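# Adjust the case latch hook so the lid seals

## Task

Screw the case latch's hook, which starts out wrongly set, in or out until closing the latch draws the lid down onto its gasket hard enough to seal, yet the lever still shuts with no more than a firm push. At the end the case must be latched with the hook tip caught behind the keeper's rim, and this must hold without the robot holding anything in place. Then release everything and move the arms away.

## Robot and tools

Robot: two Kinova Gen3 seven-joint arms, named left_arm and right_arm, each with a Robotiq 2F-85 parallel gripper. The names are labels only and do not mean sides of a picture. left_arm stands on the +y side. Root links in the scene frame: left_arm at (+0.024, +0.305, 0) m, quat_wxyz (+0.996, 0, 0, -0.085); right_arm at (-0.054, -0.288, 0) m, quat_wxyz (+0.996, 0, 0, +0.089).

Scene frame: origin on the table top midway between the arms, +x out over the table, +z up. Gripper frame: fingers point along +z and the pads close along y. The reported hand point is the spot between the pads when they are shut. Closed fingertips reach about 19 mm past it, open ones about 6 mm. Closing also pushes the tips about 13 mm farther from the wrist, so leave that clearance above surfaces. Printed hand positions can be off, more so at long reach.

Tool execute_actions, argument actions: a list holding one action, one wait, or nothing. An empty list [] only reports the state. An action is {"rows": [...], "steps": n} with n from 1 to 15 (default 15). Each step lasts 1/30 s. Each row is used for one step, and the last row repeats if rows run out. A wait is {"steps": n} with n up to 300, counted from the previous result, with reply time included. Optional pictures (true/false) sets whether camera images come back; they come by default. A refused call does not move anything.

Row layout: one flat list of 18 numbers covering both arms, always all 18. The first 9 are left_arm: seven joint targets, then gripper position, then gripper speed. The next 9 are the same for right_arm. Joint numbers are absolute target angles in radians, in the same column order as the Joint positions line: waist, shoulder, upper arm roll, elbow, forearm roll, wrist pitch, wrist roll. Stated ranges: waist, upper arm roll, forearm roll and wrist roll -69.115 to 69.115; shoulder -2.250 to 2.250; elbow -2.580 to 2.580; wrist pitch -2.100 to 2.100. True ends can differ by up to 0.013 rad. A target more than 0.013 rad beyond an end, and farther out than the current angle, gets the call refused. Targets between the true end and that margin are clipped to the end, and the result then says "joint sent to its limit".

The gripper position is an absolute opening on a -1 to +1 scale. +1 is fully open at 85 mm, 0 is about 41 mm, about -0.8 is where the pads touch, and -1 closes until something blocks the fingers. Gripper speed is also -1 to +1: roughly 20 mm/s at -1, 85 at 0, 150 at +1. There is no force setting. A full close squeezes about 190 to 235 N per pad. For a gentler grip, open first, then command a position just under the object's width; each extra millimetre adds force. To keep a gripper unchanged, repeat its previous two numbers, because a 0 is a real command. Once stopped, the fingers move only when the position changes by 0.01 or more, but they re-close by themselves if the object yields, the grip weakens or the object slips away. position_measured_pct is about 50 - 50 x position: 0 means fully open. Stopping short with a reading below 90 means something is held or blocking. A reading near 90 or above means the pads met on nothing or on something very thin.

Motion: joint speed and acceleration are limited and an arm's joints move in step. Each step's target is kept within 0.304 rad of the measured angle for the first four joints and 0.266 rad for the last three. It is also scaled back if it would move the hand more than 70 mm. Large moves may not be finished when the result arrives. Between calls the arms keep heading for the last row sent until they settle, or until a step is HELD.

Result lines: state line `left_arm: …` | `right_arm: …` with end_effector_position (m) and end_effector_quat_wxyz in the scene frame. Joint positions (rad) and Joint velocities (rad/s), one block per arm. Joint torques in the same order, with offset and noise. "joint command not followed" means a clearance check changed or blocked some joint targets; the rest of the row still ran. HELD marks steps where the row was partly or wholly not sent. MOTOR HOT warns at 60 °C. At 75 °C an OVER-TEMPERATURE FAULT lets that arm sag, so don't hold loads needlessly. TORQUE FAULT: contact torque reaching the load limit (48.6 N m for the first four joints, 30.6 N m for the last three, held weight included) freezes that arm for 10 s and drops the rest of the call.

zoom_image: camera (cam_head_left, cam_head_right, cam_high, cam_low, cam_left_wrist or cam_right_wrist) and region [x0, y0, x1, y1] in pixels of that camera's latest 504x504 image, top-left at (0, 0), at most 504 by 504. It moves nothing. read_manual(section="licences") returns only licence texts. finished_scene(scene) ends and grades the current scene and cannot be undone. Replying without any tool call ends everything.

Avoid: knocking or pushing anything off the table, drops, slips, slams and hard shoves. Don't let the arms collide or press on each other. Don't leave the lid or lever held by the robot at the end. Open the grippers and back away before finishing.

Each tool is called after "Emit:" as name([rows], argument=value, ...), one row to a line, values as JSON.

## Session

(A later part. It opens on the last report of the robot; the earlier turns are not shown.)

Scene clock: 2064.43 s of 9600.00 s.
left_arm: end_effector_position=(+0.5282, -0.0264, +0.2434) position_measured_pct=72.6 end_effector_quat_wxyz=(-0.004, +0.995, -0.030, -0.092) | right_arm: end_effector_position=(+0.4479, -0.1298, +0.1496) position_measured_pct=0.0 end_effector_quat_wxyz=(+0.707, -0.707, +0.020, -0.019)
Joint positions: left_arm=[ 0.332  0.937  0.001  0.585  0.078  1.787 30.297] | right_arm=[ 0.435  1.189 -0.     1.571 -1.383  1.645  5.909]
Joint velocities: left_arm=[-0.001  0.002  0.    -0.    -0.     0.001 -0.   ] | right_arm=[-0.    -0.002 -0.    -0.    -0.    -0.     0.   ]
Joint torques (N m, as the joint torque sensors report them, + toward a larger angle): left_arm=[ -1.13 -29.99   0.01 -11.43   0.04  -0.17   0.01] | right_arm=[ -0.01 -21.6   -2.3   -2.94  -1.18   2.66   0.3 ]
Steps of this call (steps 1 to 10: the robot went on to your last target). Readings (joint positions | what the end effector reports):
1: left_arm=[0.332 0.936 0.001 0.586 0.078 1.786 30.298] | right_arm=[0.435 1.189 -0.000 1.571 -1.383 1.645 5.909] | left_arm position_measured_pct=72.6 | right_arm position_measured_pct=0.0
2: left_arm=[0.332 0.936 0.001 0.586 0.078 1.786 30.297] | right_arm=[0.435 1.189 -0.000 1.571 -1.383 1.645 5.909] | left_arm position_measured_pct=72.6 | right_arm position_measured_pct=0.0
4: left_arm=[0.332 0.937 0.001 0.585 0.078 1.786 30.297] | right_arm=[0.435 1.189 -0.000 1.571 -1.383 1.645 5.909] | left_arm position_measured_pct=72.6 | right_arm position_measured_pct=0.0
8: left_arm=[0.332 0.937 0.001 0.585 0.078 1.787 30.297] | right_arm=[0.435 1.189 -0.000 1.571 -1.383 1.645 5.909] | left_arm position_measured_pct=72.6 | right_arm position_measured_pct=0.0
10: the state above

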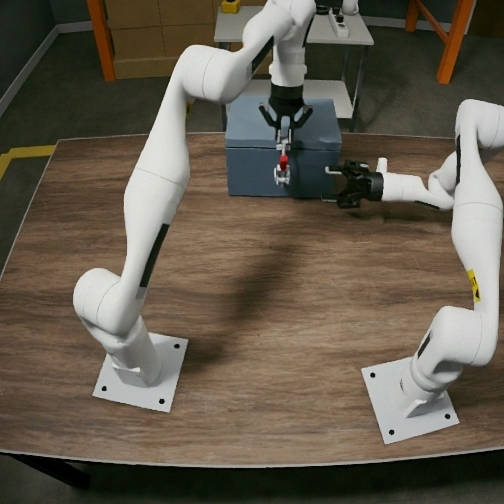

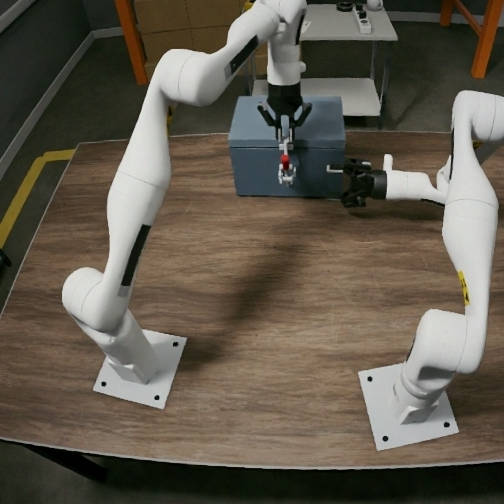

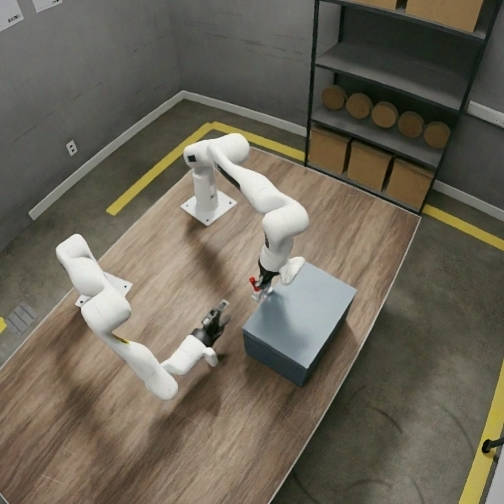

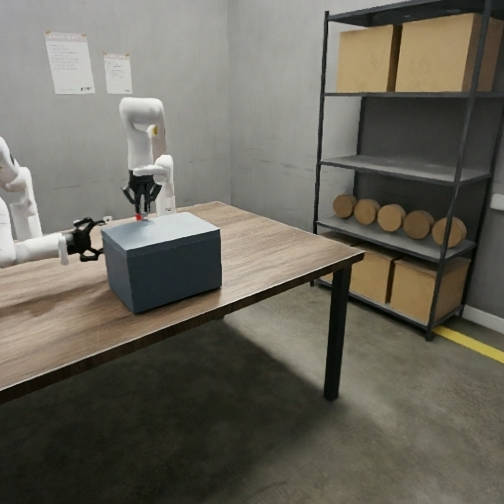

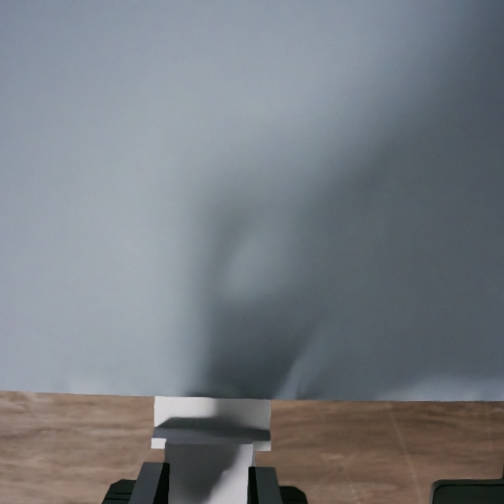

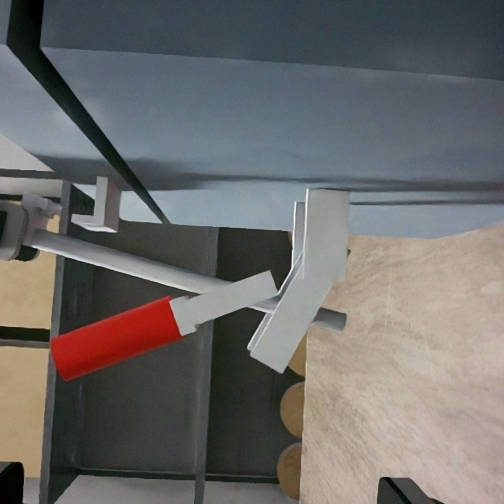

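Emit:
execute_actions([
  {"rows":[[0.3302,0.9327,0,0.5753,0.0769,1.7882,30.2968,-0.55,0,0.4348,1.1893,0,1.5708,-1.3834,1.6454,5.9086,1,0.5],[0.3296,0.9352,0,0.5701,0.0769,1.7908,30.2962,-0.55,0,0.4348,1.1893,0,1.5708,-1.3834,1.6454,5.9086,1,0.5],[0.329,0.9376,0,0.5648,0.0769,1.7935,30.2956,-0.55,0,0.4348,1.1893,0,1.5708,-1.3834,1.6454,5.9086,1,0.5],[0.3284,0.9401,0,0.5596,0.0769,1.7961,30.295,-0.55,0,0.4348,1.1893,0,1.5708,-1.3834,1.6454,5.9086,1,0.5],[0.3284,0.9401,0,0.5596,0.0769,1.7961,30.295,-0.55,0,0.4348,1.1893,0,1.5708,-1.3834,1.6454,5.9086,1,0.5],[0.3284,0.9401,0,0.5596,0.0769,1.7961,30.295,-0.55,0,0.4348,1.1893,0,1.5708,-1.3834,1.6454,5.9086,1,0.5],[0.3284,0.9401,0,0.5596,0.0769,1.7961,30.295,-0.55,0,0.4348,1.1893,0,1.5708,-1.3834,1.6454,5.9086,1,0.5],[0.3284,0.9402,0,0.5629,0.0769,1.7928,30.295,-0.55,0,0.4348,1.1893,0,1.5708,-1.3834,1.6454,5.9086,1,0.5],[0.3284,0.9403,0,0.5662,0.0769,1.7895,30.295,-0.55,0,0.4348,1.1893,0,1.5708,-1.3834,1.6454,5.9086,1,0.5],[0.3284,0.9404,0,0.5695,0.0769,1.7862,30.295,-0.55,0,0.4348,1.1893,0,1.5708,-1.3834,1.6454,5.9086,1,0.5],[0.3284,0.9405,0,0.5728,0.0769,1.7829,30.295,-0.55,0,0.4348,1.1893,0,1.5708,-1.3834,1.6454,5.9086,1,0.5],[0.3284,0.9406,0,0.5761,0.0769,1.7796,30.295,-0.55,0,0.4348,1.1893,0,1.5708,-1.3834,1.6454,5.9086,1,0.5],[0.3284,0.9407,0,0.5794,0.0769,1.7763,30.295,-0.55,0,0.4348,1.1893,0,1.5708,-1.3834,1.6454,5.9086,1,0.5]],"steps":15},
], pictures=false)

Emit:
execute_actions([
  {"steps":10},
])

Emit:
zoom_image(camera="cam_right_wrist", region=[0, 150, 200, 350])

Scene clock: 2098.43 s of 9600.00 s.
left_arm: end_effector_position=(+0.5328, -0.0266, +0.2424) position_measured_pct=72.6 end_effector_quat_wxyz=(-0.002, +0.996, -0.029, -0.087) | right_arm: end_effector_position=(+0.4479, -0.1298, +0.1496) position_measured_pct=0.0 end_effector_quat_wxyz=(+0.707, -0.707, +0.020, -0.019)
Joint positions: left_arm=[ 0.329  0.942  0.     0.576  0.077  1.781 30.295] | right_arm=[ 0.435  1.189 -0.     1.571 -1.383  1.645  5.909]
Joint velocities: left_arm=[-0.004 -0.016 -0.002  0.035 -0.002 -0.052 -0.001] | right_arm=[-0.     0.001  0.001  0.    -0.    -0.     0.   ]
Joint torques (N m, as the joint torque sensors report them, + toward a larger angle): left_arm=[ -0.17 -24.26   0.36  -8.25   0.37  -0.59   0.22] | right_arm=[ -0.47 -21.98  -2.22  -2.97  -1.21   2.74   0.13]
Steps of this call (steps 1 to 15: the robot went on to your last target; steps 16 to 1005: nothing new was sent; steps 1006 to 1020: all 15 steps of this action). Readings (joint positions | what the end effector reports):
1006: left_arm=[0.332 0.937 0.001 0.584 0.078 1.787 30.297] | right_arm=[0.435 1.189 -0.000 1.571 -1.383 1.645 5.909] | left_arm position_measured_pct=72.6 | right_arm position_measured_pct=0.0
1007: left_arm=[0.332 0.938 0.001 0.582 0.078 1.788 30.297] | right_arm=[0.435 1.189 -0.000 1.571 -1.383 1.645 5.909] | left_arm position_measured_pct=72.6 | right_arm position_measured_pct=0.0
1009: left_arm=[0.331 0.942 0.001 0.576 0.078 1.791 30.296] | right_arm=[0.435 1.189 -0.000 1.571 -1.383 1.645 5.909] | left_arm position_measured_pct=72.6 | right_arm position_measured_pct=0.0
1013: left_arm=[0.330 0.946 0.001 0.567 0.078 1.796 30.295] | right_arm=[0.435 1.189 -0.000 1.571 -1.383 1.645 5.909] | left_arm position_measured_pct=72.6 | right_arm position_measured_pct=0.0
1020: the state above

Scene clock: 2098.77 s of 9600.00 s.
left_arm: end_effector_position=(+0.5331, -0.0266, +0.2423) position_measured_pct=72.6 end_effector_quat_wxyz=(-0.001, +0.996, -0.029, -0.087) | right_arm: end_effector_position=(+0.4479, -0.1298, +0.1496) position_measured_pct=0.0 end_effector_quat_wxyz=(+0.707, -0.707, +0.020, -0.019)
Joint positions: left_arm=[ 0.329  0.94   0.     0.58   0.077  1.777 30.295] | right_arm=[ 0.435  1.189 -0.     1.571 -1.383  1.645  5.909]
Joint velocities: left_arm=[ 0.    -0.    -0.     0.001  0.001 -0.     0.   ] | right_arm=[ 0.    -0.001  0.    -0.    -0.     0.    -0.   ]
Joint torques (N m, as the joint torque sensors report them, + toward a larger angle): left_arm=[ -0.66 -25.3    0.68  -8.55   0.24  -0.35   0.21] | right_arm=[ -0.27 -21.86  -2.15  -3.07  -1.14   2.78   0.24]
Steps of this call (steps 1 to 10: the robot went on to your last target). Readings (joint positions | what the end effector reports):
1: left_arm=[0.329 0.941 0.000 0.577 0.077 1.780 30.295] | right_arm=[0.435 1.189 -0.000 1.571 -1.383 1.645 5.909] | left_arm position_measured_pct=72.6 | right_arm position_measured_pct=0.0
2: left_arm=[0.329 0.941 0.000 0.578 0.077 1.779 30.295] | right_arm=[0.435 1.189 -0.000 1.571 -1.383 1.645 5.909] | left_arm position_measured_pct=72.6 | right_arm position_measured_pct=0.0
4: left_arm=[0.329 0.941 0.000 0.579 0.077 1.778 30.295] | right_arm=[0.435 1.189 -0.000 1.571 -1.383 1.645 5.909] | left_arm position_measured_pct=72.6 | right_arm position_measured_pct=0.0
8: left_arm=[0.329 0.940 0.000 0.579 0.077 1.777 30.295] | right_arm=[0.435 1.189 -0.000 1.571 -1.383 1.645 5.909] | left_arm position_measured_pct=72.6 | right_arm position_measured_pct=0.0
10: the state above

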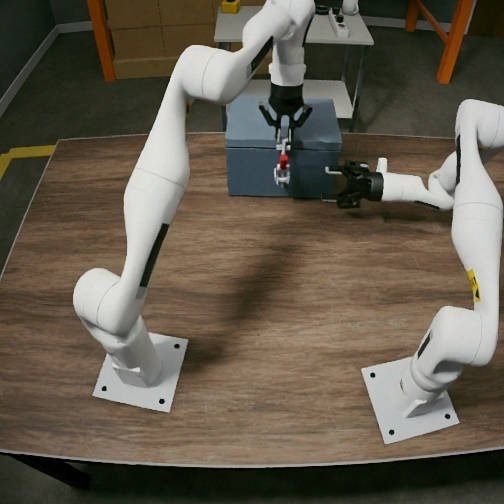

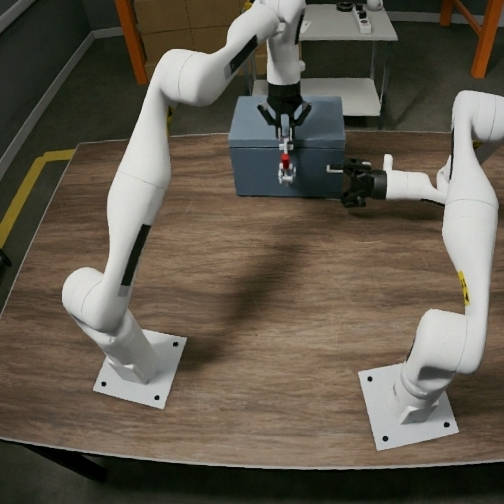

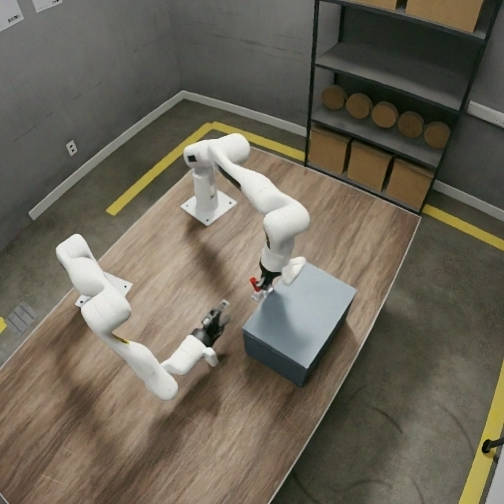

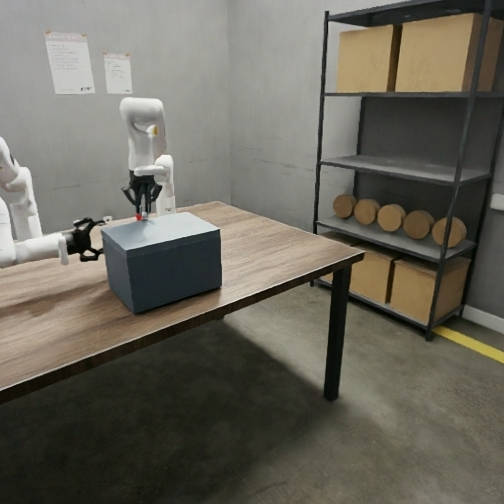

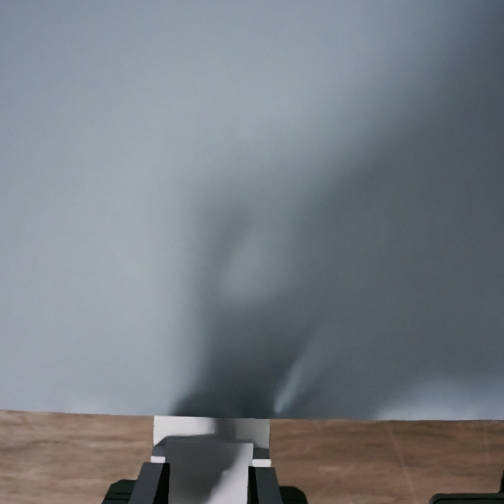

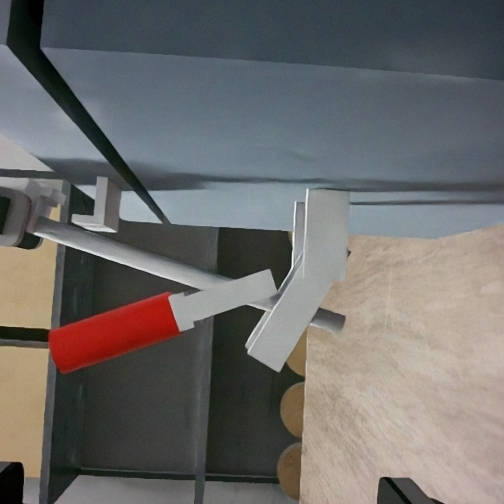

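Region (0, 150, 200, 350) of cam_right_wrist's 504x504 image, scaled by 2.520.

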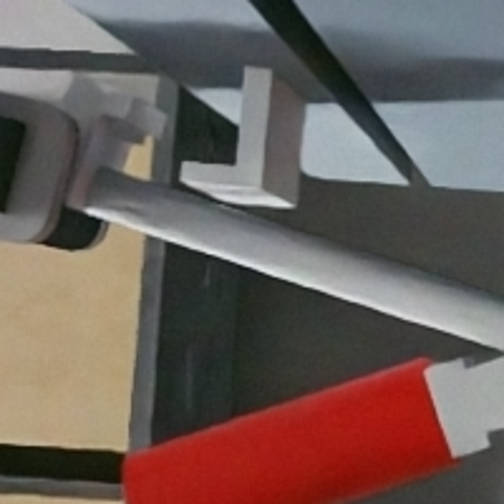

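Emit:
execute_actions([
  {"rows":[[0.3286,0.9398,0,0.5848,0.0769,1.772,30.2952,-0.55,0,0.4348,1.1893,0,1.5708,-1.3834,1.6454,5.9086,1,0.5],[0.3289,0.9389,0,0.5902,0.0769,1.7676,30.2955,-0.55,0,0.4348,1.1893,0,1.5708,-1.3834,1.6454,5.9086,1,0.5],[0.3291,0.938,0,0.5956,0.0769,1.7633,30.2957,-0.55,0,0.4348,1.1893,0,1.5708,-1.3834,1.6454,5.9086,1,0.5],[0.3294,0.9371,0,0.601,0.0769,1.7589,30.296,-0.55,0,0.4348,1.1893,0,1.5708,-1.3834,1.6454,5.9086,1,0.5],[0.3296,0.9363,0,0.6064,0.0769,1.7546,30.2962,-0.55,0,0.4348,1.1893,0,1.5708,-1.3834,1.6454,5.9086,1,0.5],[0.3298,0.9354,0,0.6118,0.0769,1.7502,30.2964,-0.55,0,0.4348,1.1893,0,1.5708,-1.3834,1.6454,5.9086,1,0.5],[0.3301,0.9345,0,0.6172,0.0769,1.7459,30.2967,-0.55,0,0.4348,1.1893,0,1.5708,-1.3834,1.6454,5.9086,1,0.5],[0.3303,0.9336,0,0.6226,0.0769,1.7415,30.2969,-0.55,0,0.4348,1.1893,0,1.5708,-1.3834,1.6454,5.9086,1,0.5],[0.3306,0.9327,0,0.628,0.0769,1.7372,30.2972,-0.55,0,0.4348,1.1893,0,1.5708,-1.3834,1.6454,5.9086,1,0.5],[0.3308,0.9318,0,0.6334,0.0769,1.7328,30.2974,-0.55,0,0.4348,1.1893,0,1.5708,-1.3834,1.6454,5.9086,1,0.5]],"steps":15},
], pictures=false)

Emit:
execute_actions([
  {"steps":10},
])

Emit:
zoom_image(camera="cam_right_wrist", region=[0, 150, 200, 350])

Scene clock: 2123.67 s of 9600.00 s.
left_arm: end_effector_position=(+0.5308, -0.0266, +0.2321) position_measured_pct=72.6 end_effector_quat_wxyz=(-0.002, +0.996, -0.027, -0.087) | right_arm: end_effector_position=(+0.4479, -0.1298, +0.1496) position_measured_pct=0.0 end_effector_quat_wxyz=(+0.707, -0.707, +0.020, -0.019)
Joint positions: left_arm=[ 0.331  0.931 -0.     0.631  0.077  1.735 30.297] | right_arm=[ 0.435  1.189 -0.     1.571 -1.383  1.645  5.909]
Joint velocities: left_arm=[ 0.001  0.001 -0.001  0.026  0.    -0.02   0.001] | right_arm=[-0.001  0.     0.    -0.    -0.    -0.    -0.   ]
Joint torques (N m, as the joint torque sensors report them, + toward a larger angle): left_arm=[ -0.24 -24.95   0.43  -8.04   0.33  -0.37   0.22] | right_arm=[ -0.32 -21.98  -2.39  -2.62  -1.17   2.77   0.29]
Steps of this call (steps 1 to 15: the robot went on to your last target; steps 16 to 732: nothing new was sent; steps 733 to 747: all 15 steps of this action). Readings (joint positions | what the end effector reports):
733: left_arm=[0.329 0.940 0.000 0.580 0.077 1.777 30.295] | right_arm=[0.435 1.189 -0.000 1.571 -1.383 1.645 5.909] | left_arm position_measured_pct=72.6 | right_arm position_measured_pct=0.0
734: left_arm=[0.329 0.939 0.000 0.582 0.077 1.775 30.295] | right_arm=[0.435 1.189 -0.000 1.571 -1.383 1.645 5.909] | left_arm position_measured_pct=72.6 | right_arm position_measured_pct=0.0
736: left_arm=[0.329 0.937 0.000 0.588 0.077 1.770 30.295] | right_arm=[0.435 1.189 -0.000 1.571 -1.383 1.645 5.909] | left_arm position_measured_pct=72.6 | right_arm position_measured_pct=0.0
740: left_arm=[0.329 0.933 -0.000 0.606 0.077 1.755 30.296] | right_arm=[0.435 1.189 -0.000 1.571 -1.383 1.645 5.909] | left_arm position_measured_pct=72.6 | right_arm position_measured_pct=0.0
747: the state above

Scene clock: 2124.00 s of 9600.00 s.
left_arm: end_effector_position=(+0.5307, -0.0266, +0.2317) position_measured_pct=72.6 end_effector_quat_wxyz=(-0.002, +0.996, -0.027, -0.087) | right_arm: end_effector_position=(+0.4479, -0.1298, +0.1496) position_measured_pct=0.0 end_effector_quat_wxyz=(+0.707, -0.707, +0.020, -0.019)
Joint positions: left_arm=[ 0.331  0.931 -0.     0.633  0.077  1.733 30.297] | right_arm=[ 0.435  1.189 -0.     1.571 -1.383  1.645  5.909]
Joint velocities: left_arm=[-0.    -0.002  0.001  0.    -0.    -0.001  0.001] | right_arm=[ 0.001 -0.001 -0.    -0.    -0.     0.    -0.   ]
Joint torques (N m, as the joint torque sensors report them, + toward a larger angle): left_arm=[ -0.06 -23.86   0.57  -8.31   0.45  -0.12   0.24] | right_arm=[ -0.25 -22.04  -2.24  -3.24  -1.44   2.8    0.17]
Steps of this call (steps 1 to 10: the robot went on to your last target). Readings (joint positions | what the end effector reports):
1: left_arm=[0.331 0.931 -0.000 0.632 0.077 1.734 30.297] | right_arm=[0.435 1.189 -0.000 1.571 -1.383 1.645 5.909] | left_arm position_measured_pct=72.6 | right_arm position_measured_pct=0.0
2: left_arm=[0.331 0.931 -0.000 0.632 0.077 1.734 30.297] | right_arm=[0.435 1.189 -0.000 1.571 -1.383 1.645 5.909] | left_arm position_measured_pct=72.6 | right_arm position_measured_pct=0.0
4: left_arm=[0.331 0.931 -0.000 0.633 0.077 1.734 30.297] | right_arm=[0.435 1.189 -0.000 1.571 -1.383 1.645 5.909] | left_arm position_measured_pct=72.6 | right_arm position_measured_pct=0.0
8: left_arm=[0.331 0.931 -0.000 0.633 0.077 1.733 30.297] | right_arm=[0.435 1.189 -0.000 1.571 -1.383 1.645 5.909] | left_arm position_measured_pct=72.6 | right_arm position_measured_pct=0.0
10: the state above

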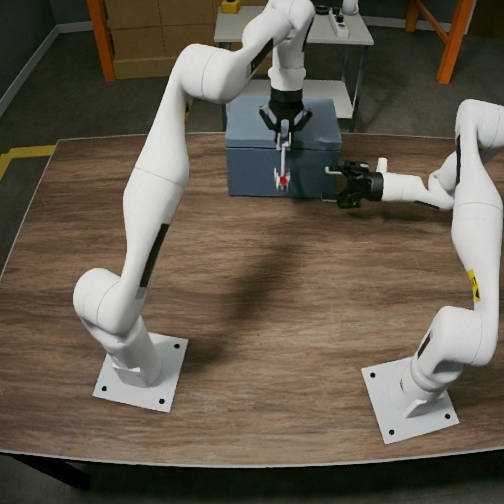

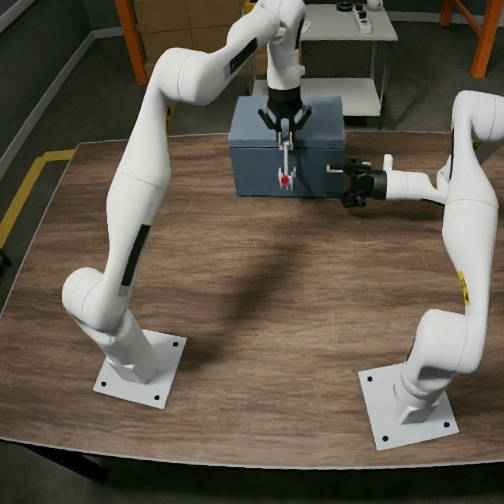

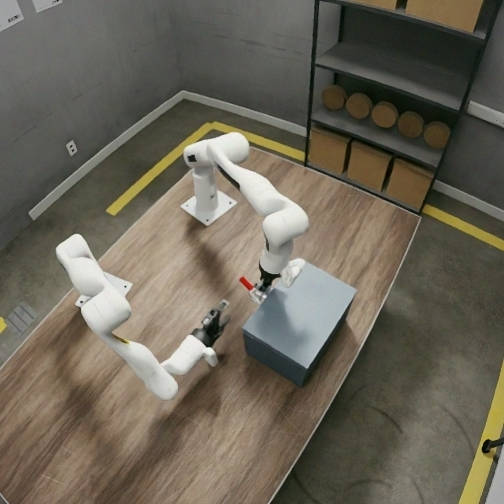

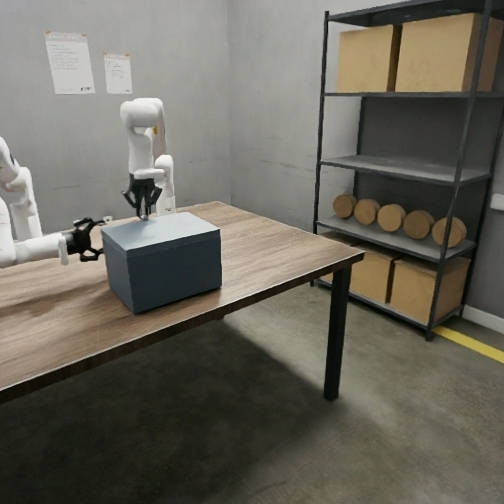

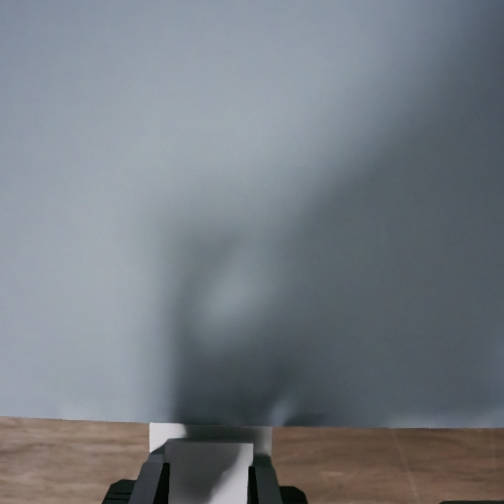

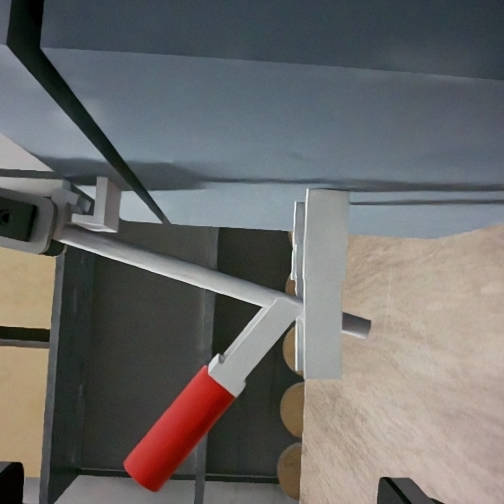

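Region (0, 150, 200, 350) of cam_right_wrist's 504x504 image, scaled by 2.520.

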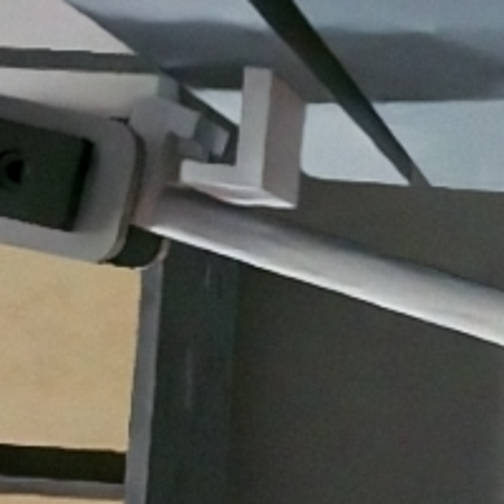

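Emit:
execute_actions([
  {"rows":[[0.3311,0.9303,0,0.6398,0.0769,1.7278,30.2977,-0.55,0,0.4348,1.1893,0,1.5708,-1.3834,1.6454,5.9086,1,0.5],[0.3313,0.9288,0,0.6462,0.0769,1.7228,30.2979,-0.55,0,0.4348,1.1893,0,1.5708,-1.3834,1.6454,5.9086,1,0.5],[0.3313,0.9288,0,0.6462,0.0769,1.7228,30.2979,-0.55,0,0.4348,1.1893,0,1.5708,-1.3834,1.6454,5.9086,1,0.5],[0.3313,0.9288,0,0.6462,0.0769,1.7228,30.2979,-0.55,0,0.4348,1.1893,0,1.5708,-1.3834,1.6454,5.9086,1,0.5],[0.3313,0.9288,0,0.6462,0.0769,1.7228,30.2979,-0.55,0,0.4348,1.1893,0,1.5708,-1.3834,1.6454,5.9086,1,0.5],[0.3313,0.9288,0,0.6462,0.0769,1.7228,30.2979,-0.1,0,0.4348,1.1893,0,1.5708,-1.3834,1.6454,5.9086,1,0.5]],"steps":15},
])

Emit:
zoom_image(camera="cam_right_wrist", region=[0, 150, 200, 350])

Scene clock: 2165.30 s of 9600.00 s.
left_arm: end_effector_position=(+0.5299, -0.0267, +0.2289) position_measured_pct=55.6 end_effector_quat_wxyz=(-0.002, +0.996, -0.027, -0.087) | right_arm: end_effector_position=(+0.4479, -0.1298, +0.1496) position_measured_pct=0.0 end_effector_quat_wxyz=(+0.707, -0.707, +0.020, -0.019)
Joint positions: left_arm=[ 0.331  0.929  0.     0.646  0.077  1.723 30.298] | right_arm=[ 0.435  1.189 -0.     1.571 -1.383  1.645  5.909]
Joint velocities: left_arm=[ 0.001  0.001 -0.001  0.001  0.001  0.     0.001] | right_arm=[ 0.002  0.002  0.     0.    -0.     0.     0.   ]
Joint torques (N m, as the joint torque sensors report them, + toward a larger angle): left_arm=[ -0.55 -25.07   0.24  -8.03   0.58   0.1    0.22] | right_arm=[ -0.42 -21.51  -2.    -2.83  -1.26   2.55   0.06]
Steps of this call (steps 1 to 15: the robot went on to your last target; steps 16 to 1224: nothing new was sent; steps 1225 to 1239: all 15 steps of this action). Readings (joint positions | what the end effector reports):
1225: left_arm=[0.331 0.930 -0.000 0.634 0.077 1.733 30.297] | right_arm=[0.435 1.189 -0.000 1.571 -1.383 1.645 5.909] | left_arm position_measured_pct=72.6 | right_arm position_measured_pct=0.0
1226: left_arm=[0.331 0.930 -0.000 0.636 0.077 1.731 30.297] | right_arm=[0.435 1.189 -0.000 1.571 -1.383 1.645 5.909] | left_arm position_measured_pct=72.6 | right_arm position_measured_pct=0.0
1228: left_arm=[0.331 0.928 -0.000 0.641 0.077 1.727 30.298] | right_arm=[0.435 1.189 -0.000 1.571 -1.383 1.645 5.909] | left_arm position_measured_pct=72.6 | right_arm position_measured_pct=0.0
1232: left_arm=[0.331 0.928 -0.000 0.645 0.077 1.724 30.298] | right_arm=[0.435 1.189 -0.000 1.571 -1.383 1.645 5.909] | left_arm position_measured_pct=70.2 | right_arm position_measured_pct=0.0
1239: the state above

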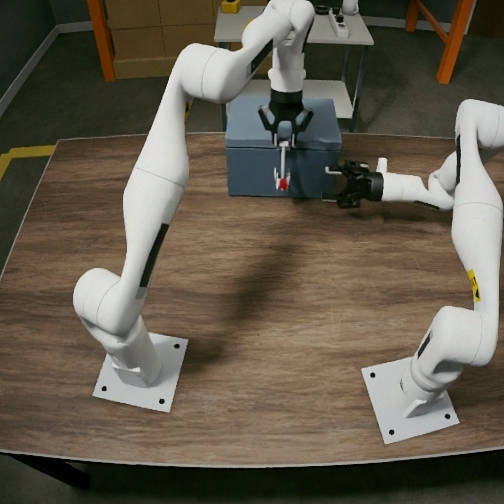

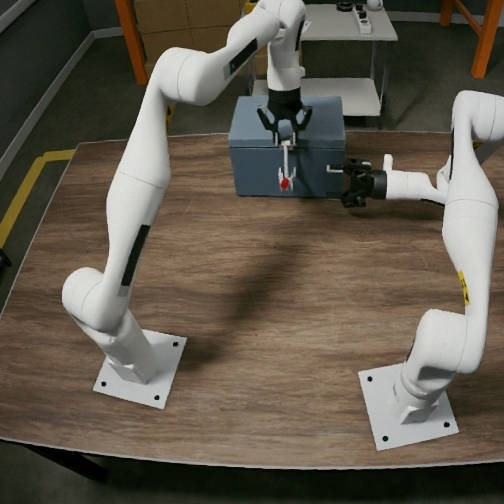

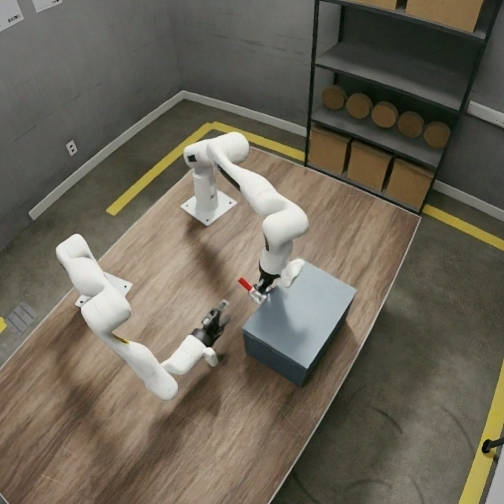

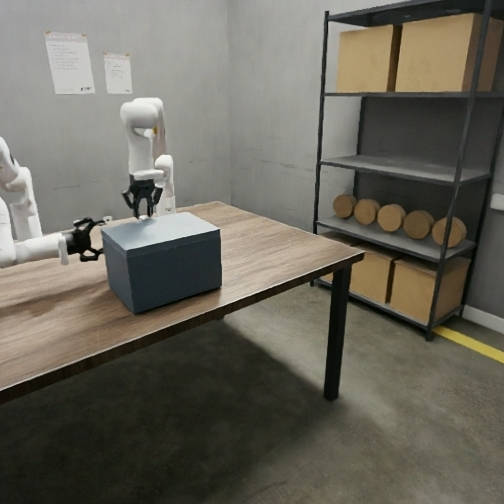

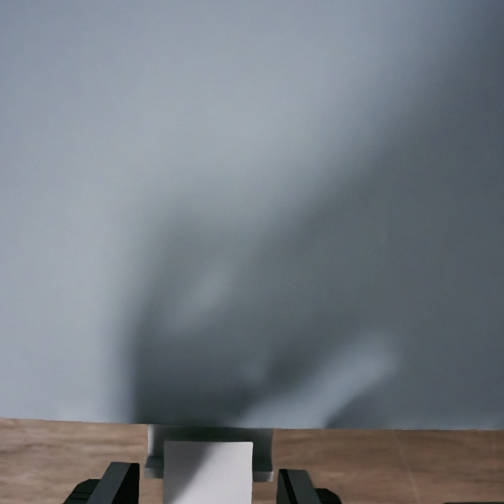

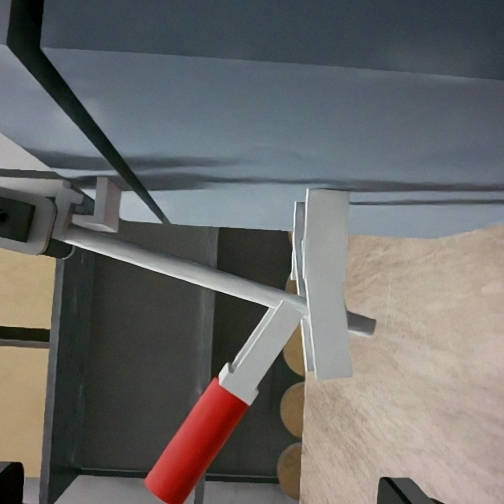

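Region (0, 150, 200, 350) of cam_right_wrist's 504x504 image, scaled by 2.520.

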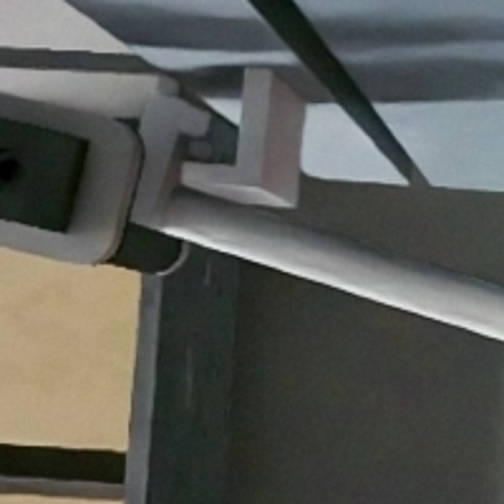

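Emit:
execute_actions([
  {"rows":[[0.3343,0.9159,0,0.6583,0.0714,1.7126,30.3005,-0.1,0,0.4348,1.1893,0,1.5708,-1.3834,1.6454,5.9086,1,0.5],[0.3374,0.9029,0,0.6703,0.0659,1.7024,30.303,-0.1,0,0.4348,1.1893,0,1.5708,-1.3834,1.6454,5.9086,1,0.5],[0.3404,0.89,0,0.6824,0.0604,1.6922,30.3056,-0.1,0,0.4348,1.1893,0,1.5708,-1.3834,1.6454,5.9086,1,0.5],[0.3435,0.877,0,0.6944,0.0549,1.682,30.3082,-0.1,0,0.4348,1.1893,0,1.5708,-1.3834,1.6454,5.9086,1,0.5],[0.3465,0.8641,0,0.7065,0.0494,1.6718,30.3108,-0.1,0,0.4348,1.1893,0,1.5708,-1.3834,1.6454,5.9086,1,0.5],[0.3496,0.8511,0,0.7185,0.0439,1.6616,30.3133,-0.1,0,0.4348,1.1893,0,1.5708,-1.3834,1.6454,5.9086,1,0.5],[0.3526,0.8382,0,0.7306,0.0385,1.6514,30.3159,-0.1,0,0.4348,1.1893,0,1.5708,-1.3834,1.6454,5.9086,1,0.5],[0.3556,0.8253,0,0.7427,0.033,1.6412,30.3185,-0.1,0,0.4348,1.1893,0,1.5708,-1.3834,1.6454,5.9086,1,0.5],[0.3587,0.8123,0,0.7547,0.0275,1.631,30.3211,-0.1,0,0.4348,1.1893,0,1.5708,-1.3834,1.6454,5.9086,1,0.5],[0.3617,0.7994,0,0.7668,0.022,1.6208,30.3236,-0.1,0,0.4348,1.1893,0,1.5708,-1.3834,1.6454,5.9086,1,0.5],[0.3648,0.7864,0,0.7788,0.0165,1.6106,30.3262,-0.1,0,0.4348,1.1893,0,1.5708,-1.3834,1.6454,5.9086,1,0.5],[0.3678,0.7735,0,0.7909,0.011,1.6004,30.3288,-0.1,0,0.4348,1.1893,0,1.5708,-1.3834,1.6454,5.9086,1,0.5],[0.3709,0.7605,0,0.8029,0.0055,1.5902,30.3314,-0.1,0,0.4348,1.1893,0,1.5708,-1.3834,1.6454,5.9086,1,0.5],[0.3739,0.7476,0,0.815,0,1.58,30.334,-0.1,0,0.4348,1.1893,0,1.5708,-1.3834,1.6454,5.9086,1,0.5]],"steps":15},
], pictures=false)

Emit:
execute_actions([
  {"steps":15},
])

Scene clock: 2192.70 s of 9600.00 s.
left_arm: end_effector_position=(+0.5266, -0.0268, +0.2741) position_measured_pct=54.8 end_effector_quat_wxyz=(-0.001, +0.999, -0.027, -0.017) | right_arm: end_effector_position=(+0.4479, -0.1298, +0.1496) position_measured_pct=0.0 end_effector_quat_wxyz=(+0.707, -0.707, +0.020, -0.019)
Joint positions: left_arm=[ 0.366  0.782  0.     0.783  0.015  1.607 30.327] | right_arm=[ 0.435  1.189 -0.     1.571 -1.383  1.645  5.909]
Joint velocities: left_arm=[ 0.082 -0.353  0.003  0.328 -0.154 -0.283  0.073] | right_arm=[-0.001  0.001  0.001  0.    -0.     0.    -0.   ]
Joint torques (N m, as the joint torque sensors report them, + toward a larger angle): left_arm=[  0.3  -22.94   0.45  -8.78   0.18  -0.31  -0.17] | right_arm=[ -0.28 -22.07  -2.36  -3.19  -1.52   2.78   0.2 ]
Steps of this call (steps 1 to 15: the robot went on to your last target; steps 16 to 807: nothing new was sent; steps 808 to 822: all 15 steps of this action). Readings (joint positions | what the end effector reports):
808: left_arm=[0.332 0.927 -0.000 0.647 0.077 1.722 30.298] | right_arm=[0.435 1.189 -0.000 1.571 -1.383 1.645 5.909] | left_arm position_measured_pct=54.8 | right_arm position_measured_pct=0.0
809: left_arm=[0.333 0.923 -0.000 0.652 0.075 1.719 30.299] | right_arm=[0.435 1.189 -0.000 1.571 -1.383 1.645 5.909] | left_arm position_measured_pct=54.8 | right_arm position_measured_pct=0.0
811: left_arm=[0.336 0.909 -0.000 0.665 0.069 1.708 30.301] | right_arm=[0.435 1.189 -0.000 1.571 -1.383 1.645 5.909] | left_arm position_measured_pct=54.8 | right_arm position_measured_pct=0.0
815: left_arm=[0.346 0.868 -0.000 0.702 0.052 1.676 30.310] | right_arm=[0.435 1.189 -0.000 1.571 -1.383 1.645 5.909] | left_arm position_measured_pct=54.8 | right_arm position_measured_pct=0.0
822: the state above

Scene clock: 2193.20 s of 9600.00 s.
left_arm: end_effector_position=(+0.5252, -0.0262, +0.2845) position_measured_pct=54.8 end_effector_quat_wxyz=(-0.000, +1.000, -0.027, -0.001) | right_arm: end_effector_position=(+0.4479, -0.1298, +0.1496) position_measured_pct=0.0 end_effector_quat_wxyz=(+0.707, -0.707, +0.020, -0.019)
Joint positions: left_arm=[ 0.374  0.748  0.     0.815  0.     1.58  30.334] | right_arm=[ 0.435  1.189 -0.     1.571 -1.383  1.645  5.909]
Joint velocities: left_arm=[ 0.    -0.001 -0.001  0.001 -0.    -0.    -0.   ] | right_arm=[ 0.001 -0.001 -0.001  0.    -0.     0.001 -0.   ]
Joint torques (N m, as the joint torque sensors report them, + toward a larger angle): left_arm=[ -0.08 -23.04   0.47  -8.9    0.13  -0.35   0.19] | right_arm=[ -0.47 -21.98  -2.19  -3.    -1.19   2.72   0.18]
Steps of this call (steps 1 to 15: the robot went on to your last target). Readings (joint positions | what the end effector reports):
1: left_arm=[0.368 0.771 0.000 0.793 0.010 1.599 30.329] | right_arm=[0.435 1.189 -0.000 1.571 -1.383 1.645 5.909] | left_arm position_measured_pct=54.8 | right_arm position_measured_pct=0.0
2: left_arm=[0.370 0.763 0.000 0.800 0.006 1.592 30.331] | right_arm=[0.435 1.189 -0.000 1.571 -1.383 1.645 5.909] | left_arm position_measured_pct=54.8 | right_arm position_measured_pct=0.0
4: left_arm=[0.372 0.754 0.000 0.809 0.002 1.584 30.333] | right_arm=[0.435 1.189 -0.000 1.571 -1.383 1.645 5.909] | left_arm position_measured_pct=54.8 | right_arm position_measured_pct=0.0
8: left_arm=[0.373 0.750 0.000 0.814 0.000 1.581 30.334] | right_arm=[0.435 1.189 -0.000 1.571 -1.383 1.645 5.909] | left_arm position_measured_pct=54.8 | right_arm position_measured_pct=0.0
15: the state above

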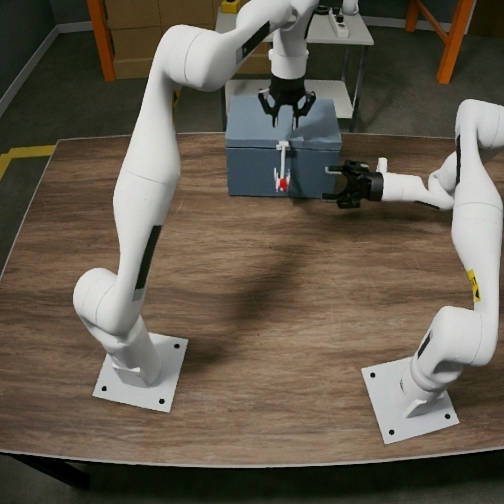

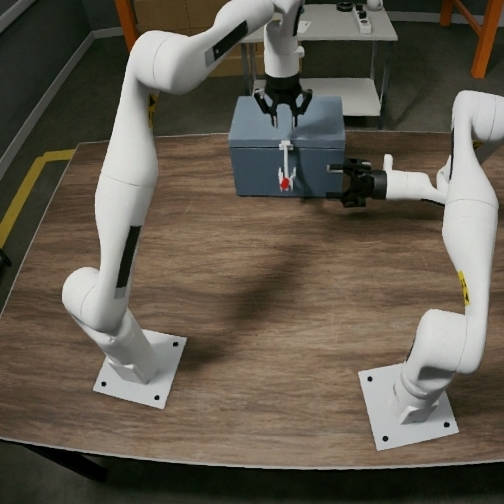

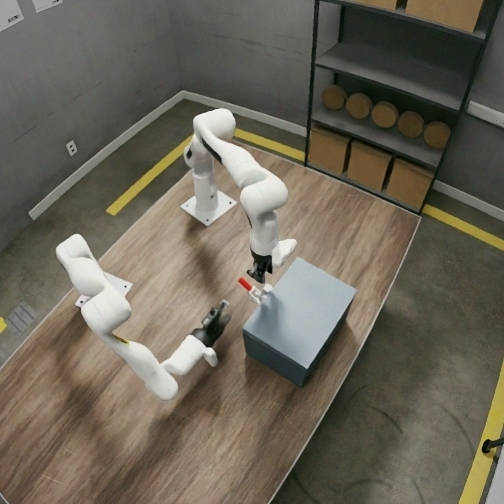

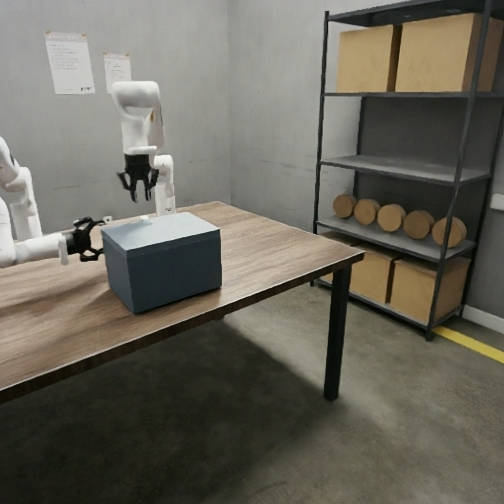

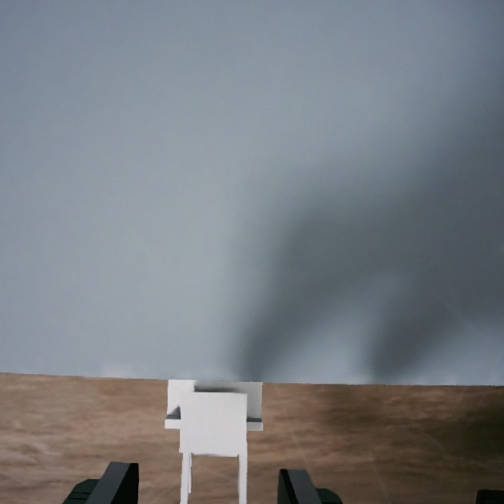

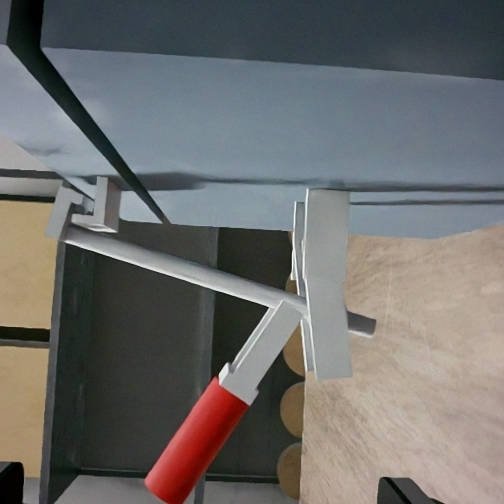

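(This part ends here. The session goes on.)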